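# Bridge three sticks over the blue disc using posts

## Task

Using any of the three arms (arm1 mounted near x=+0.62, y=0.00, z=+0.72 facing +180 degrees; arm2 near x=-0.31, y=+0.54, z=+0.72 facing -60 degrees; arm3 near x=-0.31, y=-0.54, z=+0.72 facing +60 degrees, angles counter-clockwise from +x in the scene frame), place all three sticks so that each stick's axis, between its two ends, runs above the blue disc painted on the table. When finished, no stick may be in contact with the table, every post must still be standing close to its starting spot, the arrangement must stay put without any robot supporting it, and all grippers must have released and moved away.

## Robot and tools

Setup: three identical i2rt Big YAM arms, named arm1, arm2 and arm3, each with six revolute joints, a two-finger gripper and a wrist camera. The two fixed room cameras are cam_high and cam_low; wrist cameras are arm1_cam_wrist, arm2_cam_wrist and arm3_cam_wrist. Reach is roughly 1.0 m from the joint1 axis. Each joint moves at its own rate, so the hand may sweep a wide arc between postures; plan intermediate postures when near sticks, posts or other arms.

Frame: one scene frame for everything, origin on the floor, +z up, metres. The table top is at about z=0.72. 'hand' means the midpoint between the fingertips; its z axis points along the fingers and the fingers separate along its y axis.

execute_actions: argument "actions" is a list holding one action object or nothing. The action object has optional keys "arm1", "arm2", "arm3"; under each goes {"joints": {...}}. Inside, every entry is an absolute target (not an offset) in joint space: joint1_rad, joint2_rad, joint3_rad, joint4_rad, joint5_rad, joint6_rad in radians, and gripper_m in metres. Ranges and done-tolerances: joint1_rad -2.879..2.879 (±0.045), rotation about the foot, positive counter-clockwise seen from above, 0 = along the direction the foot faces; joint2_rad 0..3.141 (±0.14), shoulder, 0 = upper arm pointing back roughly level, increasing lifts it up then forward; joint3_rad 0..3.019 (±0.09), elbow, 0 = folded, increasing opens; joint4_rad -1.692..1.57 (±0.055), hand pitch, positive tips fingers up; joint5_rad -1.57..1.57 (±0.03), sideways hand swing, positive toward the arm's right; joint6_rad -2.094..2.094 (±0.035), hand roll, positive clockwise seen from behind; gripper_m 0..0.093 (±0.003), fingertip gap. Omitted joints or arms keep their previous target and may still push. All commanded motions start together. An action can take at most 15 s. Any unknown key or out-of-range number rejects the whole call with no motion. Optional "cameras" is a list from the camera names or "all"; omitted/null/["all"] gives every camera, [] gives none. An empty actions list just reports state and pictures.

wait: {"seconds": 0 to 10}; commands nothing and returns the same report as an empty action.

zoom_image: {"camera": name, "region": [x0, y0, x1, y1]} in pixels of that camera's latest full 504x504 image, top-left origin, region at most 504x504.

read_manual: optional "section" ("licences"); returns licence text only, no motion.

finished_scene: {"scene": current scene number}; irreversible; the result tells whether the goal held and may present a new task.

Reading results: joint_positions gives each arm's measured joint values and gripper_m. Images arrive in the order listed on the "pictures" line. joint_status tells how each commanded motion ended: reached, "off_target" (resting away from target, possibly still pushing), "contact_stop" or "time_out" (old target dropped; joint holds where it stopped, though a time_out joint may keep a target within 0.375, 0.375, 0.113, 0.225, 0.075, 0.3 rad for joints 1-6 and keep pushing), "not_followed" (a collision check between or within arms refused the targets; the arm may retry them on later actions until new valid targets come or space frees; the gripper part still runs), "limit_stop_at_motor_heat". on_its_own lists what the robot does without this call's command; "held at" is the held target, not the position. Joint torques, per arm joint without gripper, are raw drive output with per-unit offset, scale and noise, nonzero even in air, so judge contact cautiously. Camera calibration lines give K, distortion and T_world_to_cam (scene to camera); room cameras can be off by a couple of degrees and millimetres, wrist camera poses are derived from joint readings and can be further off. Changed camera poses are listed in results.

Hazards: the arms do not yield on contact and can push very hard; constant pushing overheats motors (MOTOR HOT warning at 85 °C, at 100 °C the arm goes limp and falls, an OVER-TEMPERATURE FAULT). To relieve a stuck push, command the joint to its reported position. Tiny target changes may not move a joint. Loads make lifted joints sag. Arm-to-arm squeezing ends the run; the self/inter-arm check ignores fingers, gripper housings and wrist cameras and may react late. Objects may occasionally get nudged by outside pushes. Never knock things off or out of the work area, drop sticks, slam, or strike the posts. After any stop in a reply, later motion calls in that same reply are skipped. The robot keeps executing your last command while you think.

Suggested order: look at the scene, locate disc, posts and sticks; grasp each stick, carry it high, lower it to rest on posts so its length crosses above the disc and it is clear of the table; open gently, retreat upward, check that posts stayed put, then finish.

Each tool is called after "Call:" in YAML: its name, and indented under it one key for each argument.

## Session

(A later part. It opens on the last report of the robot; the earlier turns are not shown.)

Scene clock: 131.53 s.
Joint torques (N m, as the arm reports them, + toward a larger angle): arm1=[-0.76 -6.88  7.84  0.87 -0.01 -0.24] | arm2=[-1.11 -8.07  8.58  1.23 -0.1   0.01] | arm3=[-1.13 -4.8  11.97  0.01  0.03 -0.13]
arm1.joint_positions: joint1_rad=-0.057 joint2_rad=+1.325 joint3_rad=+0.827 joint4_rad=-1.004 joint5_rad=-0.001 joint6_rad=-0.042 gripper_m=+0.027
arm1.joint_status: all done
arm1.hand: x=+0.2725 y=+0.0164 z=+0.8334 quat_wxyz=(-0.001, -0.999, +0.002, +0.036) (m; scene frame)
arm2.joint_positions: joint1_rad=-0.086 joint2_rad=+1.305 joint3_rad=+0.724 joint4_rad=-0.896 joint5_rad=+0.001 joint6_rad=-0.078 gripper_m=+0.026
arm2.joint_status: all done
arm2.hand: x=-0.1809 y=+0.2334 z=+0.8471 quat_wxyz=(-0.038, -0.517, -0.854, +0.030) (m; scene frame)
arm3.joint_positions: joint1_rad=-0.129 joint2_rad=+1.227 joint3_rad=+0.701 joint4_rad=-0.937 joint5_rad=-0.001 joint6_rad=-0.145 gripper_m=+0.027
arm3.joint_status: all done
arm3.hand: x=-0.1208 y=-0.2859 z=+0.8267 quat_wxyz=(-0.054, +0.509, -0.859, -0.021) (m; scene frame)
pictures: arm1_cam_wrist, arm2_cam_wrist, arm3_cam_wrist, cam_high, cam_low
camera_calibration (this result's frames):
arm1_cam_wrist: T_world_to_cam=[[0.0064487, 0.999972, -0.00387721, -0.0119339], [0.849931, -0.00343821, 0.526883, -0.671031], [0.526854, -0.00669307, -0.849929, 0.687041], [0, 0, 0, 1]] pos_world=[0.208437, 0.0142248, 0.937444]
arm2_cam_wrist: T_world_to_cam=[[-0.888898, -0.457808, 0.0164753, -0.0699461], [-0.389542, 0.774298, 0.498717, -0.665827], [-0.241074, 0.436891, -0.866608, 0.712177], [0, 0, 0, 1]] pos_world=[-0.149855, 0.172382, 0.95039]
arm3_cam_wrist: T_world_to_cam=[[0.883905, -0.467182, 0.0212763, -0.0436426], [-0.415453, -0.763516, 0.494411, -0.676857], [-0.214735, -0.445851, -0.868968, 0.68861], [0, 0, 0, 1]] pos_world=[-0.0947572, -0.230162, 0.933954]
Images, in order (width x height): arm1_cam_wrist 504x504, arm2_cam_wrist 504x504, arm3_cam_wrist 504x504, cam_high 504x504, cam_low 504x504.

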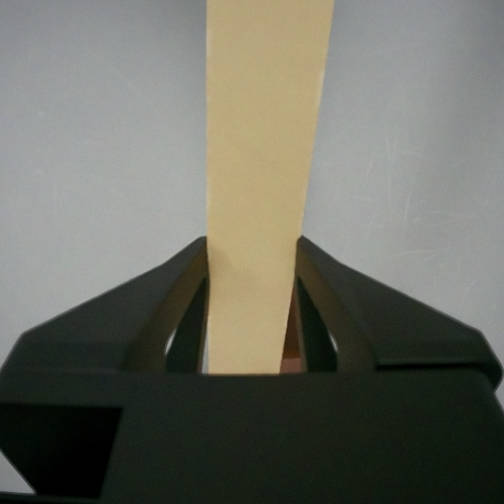

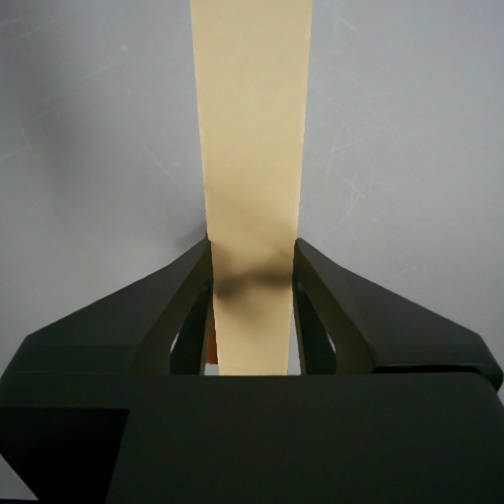

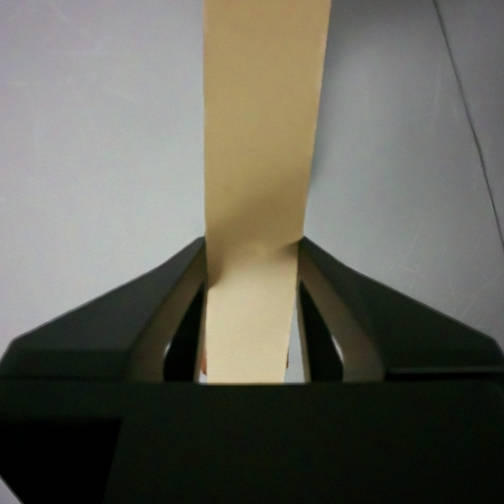

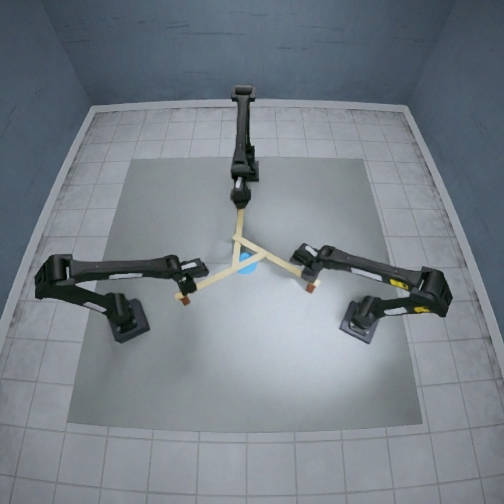

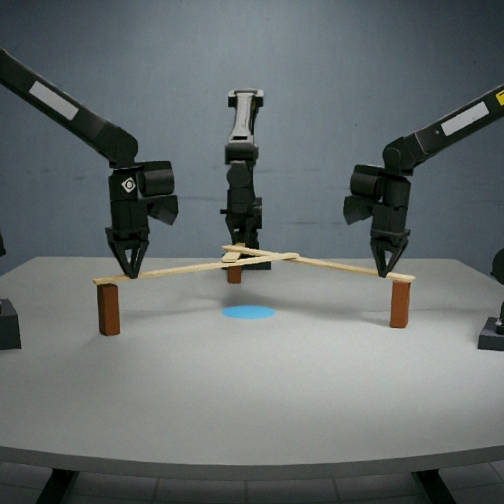

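Call:
execute_actions:
  actions:
    - {"arm1":{"joints":{"gripper_m":0.045}},"arm2":{"joints":{"gripper_m":0.045}},"arm3":{"joints":{"gripper_m":0.045}}}
  cameras: ["cam_low"]

Call:
execute_actions:
  actions:
    - {"arm1":{"joints":{"joint3_rad":1.25}},"arm2":{"joints":{"joint3_rad":1.16}},"arm3":{"joints":{"joint3_rad":1.15}}}
  cameras: ["cam_low"]

Call:
execute_actions:
  actions:
    - {"arm1":{"joints":{"joint2_rad":0.6}},"arm2":{"joints":{"joint2_rad":0.6}},"arm3":{"joints":{"joint2_rad":0.6}}}
  cameras: ["cam_high","cam_low"]

Call:
zoom_image:
  camera: "cam_high"
  region: [150, 170, 350, 320]

Scene clock: 142.00 s.
Joint torques (N m, as the arm reports them, + toward a larger angle): arm1=[-0.7  -6.88  7.79  0.79 -0.01 -0.24] | arm2=[-1.31 -8.12  8.58  1.15 -0.11  0.  ] | arm3=[-0.53 -4.96 12.13 -0.11  0.04 -0.14]
arm1.joint_positions: joint1_rad=-0.057 joint2_rad=+1.325 joint3_rad=+0.827 joint4_rad=-1.003 joint5_rad=-0.001 joint6_rad=-0.042 gripper_m=+0.045
arm1.joint_status: all done
arm1.hand: x=+0.2723 y=+0.0164 z=+0.8334 quat_wxyz=(-0.001, -0.999, +0.002, +0.037) (m; scene frame)
arm2.joint_positions: joint1_rad=-0.086 joint2_rad=+1.305 joint3_rad=+0.724 joint4_rad=-0.895 joint5_rad=+0.001 joint6_rad=-0.078 gripper_m=+0.045
arm2.joint_status: all done
arm2.hand: x=-0.1807 y=+0.2330 z=+0.8471 quat_wxyz=(-0.039, -0.517, -0.854, +0.030) (m; scene frame)
arm3.joint_positions: joint1_rad=-0.129 joint2_rad=+1.227 joint3_rad=+0.701 joint4_rad=-0.937 joint5_rad=-0.001 joint6_rad=-0.145 gripper_m=+0.045
arm3.joint_status: all done
arm3.hand: x=-0.1208 y=-0.2859 z=+0.8267 quat_wxyz=(-0.054, +0.509, -0.859, -0.021) (m; scene frame)
pictures: cam_low
Images, in order (width x height): cam_low 504x504.

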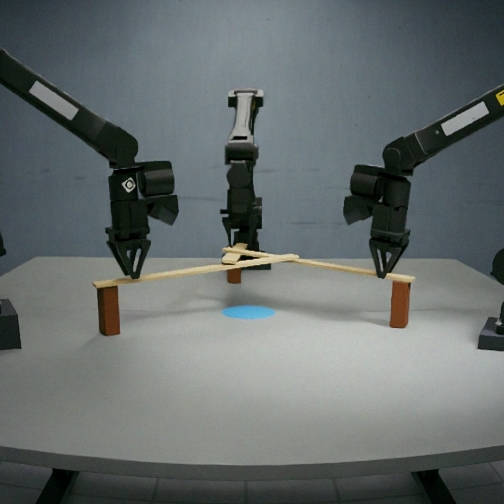

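Scene clock: 143.30 s.
Joint torques (N m, as the arm reports them, + toward a larger angle): arm1=[-0.8  -7.01 11.85  1.13 -0.01 -0.24] | arm2=[ -1.24 -10.26  13.34   1.49  -0.1    0.01] | arm3=[-0.32 -7.65 13.86  0.53  0.03 -0.09]
arm1.joint_positions: joint1_rad=-0.057 joint2_rad=+1.308 joint3_rad=+1.206 joint4_rad=-0.996 joint5_rad=-0.001 joint6_rad=-0.042 gripper_m=+0.045
arm1.joint_status: all done
arm1.hand: x=+0.1405 y=+0.0232 z=+1.0030 quat_wxyz=(+0.007, -0.972, +0.002, +0.236) (m; scene frame)
arm2.joint_positions: joint1_rad=-0.086 joint2_rad=+1.302 joint3_rad=+1.124 joint4_rad=-0.886 joint5_rad=+0.001 joint6_rad=-0.078 gripper_m=+0.045
arm2.joint_status: all done
arm2.hand: x=-0.1210 y=+0.0943 z=+1.0189 quat_wxyz=(-0.203, -0.501, -0.828, +0.148) (m; scene frame)
arm3.joint_positions: joint1_rad=-0.129 joint2_rad=+1.232 joint3_rad=+1.112 joint4_rad=-0.941 joint5_rad=-0.001 joint6_rad=-0.145 gripper_m=+0.045
arm3.joint_status: all done
arm3.hand: x=-0.0353 y=-0.1715 z=+1.0038 quat_wxyz=(-0.237, +0.493, -0.831, -0.096) (m; scene frame)
pictures: cam_low
Images, in order (width x height): cam_low 504x504.

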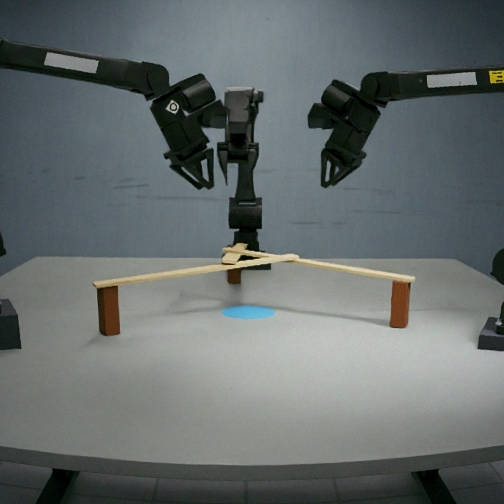

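Scene clock: 144.87 s.
Joint torques (N m, as the arm reports them, + toward a larger angle): arm1=[-0.84  1.76  9.75  1.76 -0.01 -0.24] | arm2=[-1.24  0.39 12.23  2.22 -0.1   0.01] | arm3=[-1.18  2.27 12.13  1.42  0.05 -0.08]
arm1.joint_positions: joint1_rad=-0.057 joint2_rad=+0.600 joint3_rad=+1.223 joint4_rad=-0.996 joint5_rad=-0.001 joint6_rad=-0.042 gripper_m=+0.045
arm1.joint_status: all done
arm1.hand: x=+0.3350 y=+0.0159 z=+1.2796 quat_wxyz=(+0.022, -0.825, +0.003, +0.564) (m; scene frame)
arm2.joint_positions: joint1_rad=-0.086 joint2_rad=+0.594 joint3_rad=+1.132 joint4_rad=-0.886 joint5_rad=+0.001 joint6_rad=-0.078 gripper_m=+0.045
arm2.joint_status: all done
arm2.hand: x=-0.1900 y=+0.2580 z=+1.2985 quat_wxyz=(-0.467, -0.423, -0.700, +0.337) (m; scene frame)
arm3.joint_positions: joint1_rad=-0.129 joint2_rad=+0.595 joint3_rad=+1.125 joint4_rad=-0.941 joint5_rad=-0.001 joint6_rad=-0.145 gripper_m=+0.045
arm3.joint_status: all done
arm3.hand: x=-0.1324 y=-0.2988 z=+1.2467 quat_wxyz=(-0.511, +0.426, -0.717, -0.209) (m; scene frame)
pictures: cam_high, cam_low
Images, in order (width x height): cam_high 504x504, cam_low 504x504.

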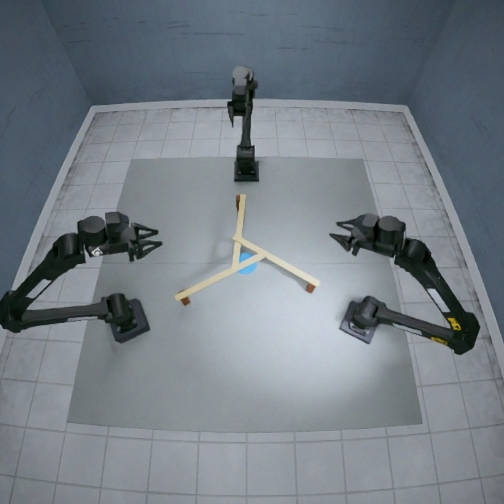

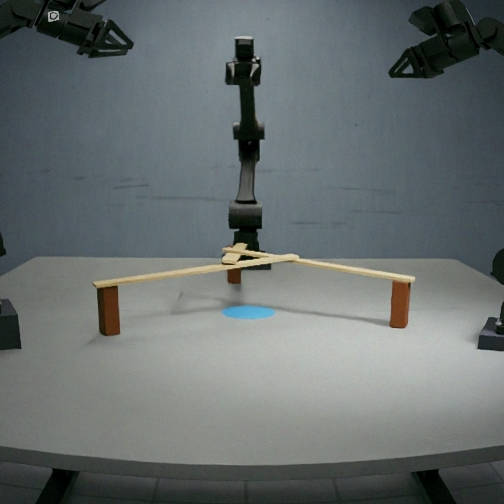

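Region (150, 170, 350, 320) of cam_high's 504x504 image, scaled by 2.520, with more detail than that image has; it fills the top 378 rows of this view, and the rest is white.

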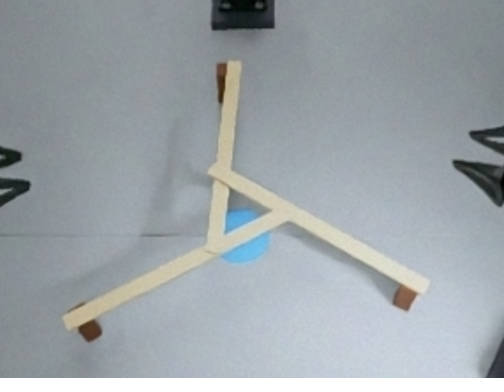

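Call:
finished_scene:
  scene: 2

The scene is finished: the task was done.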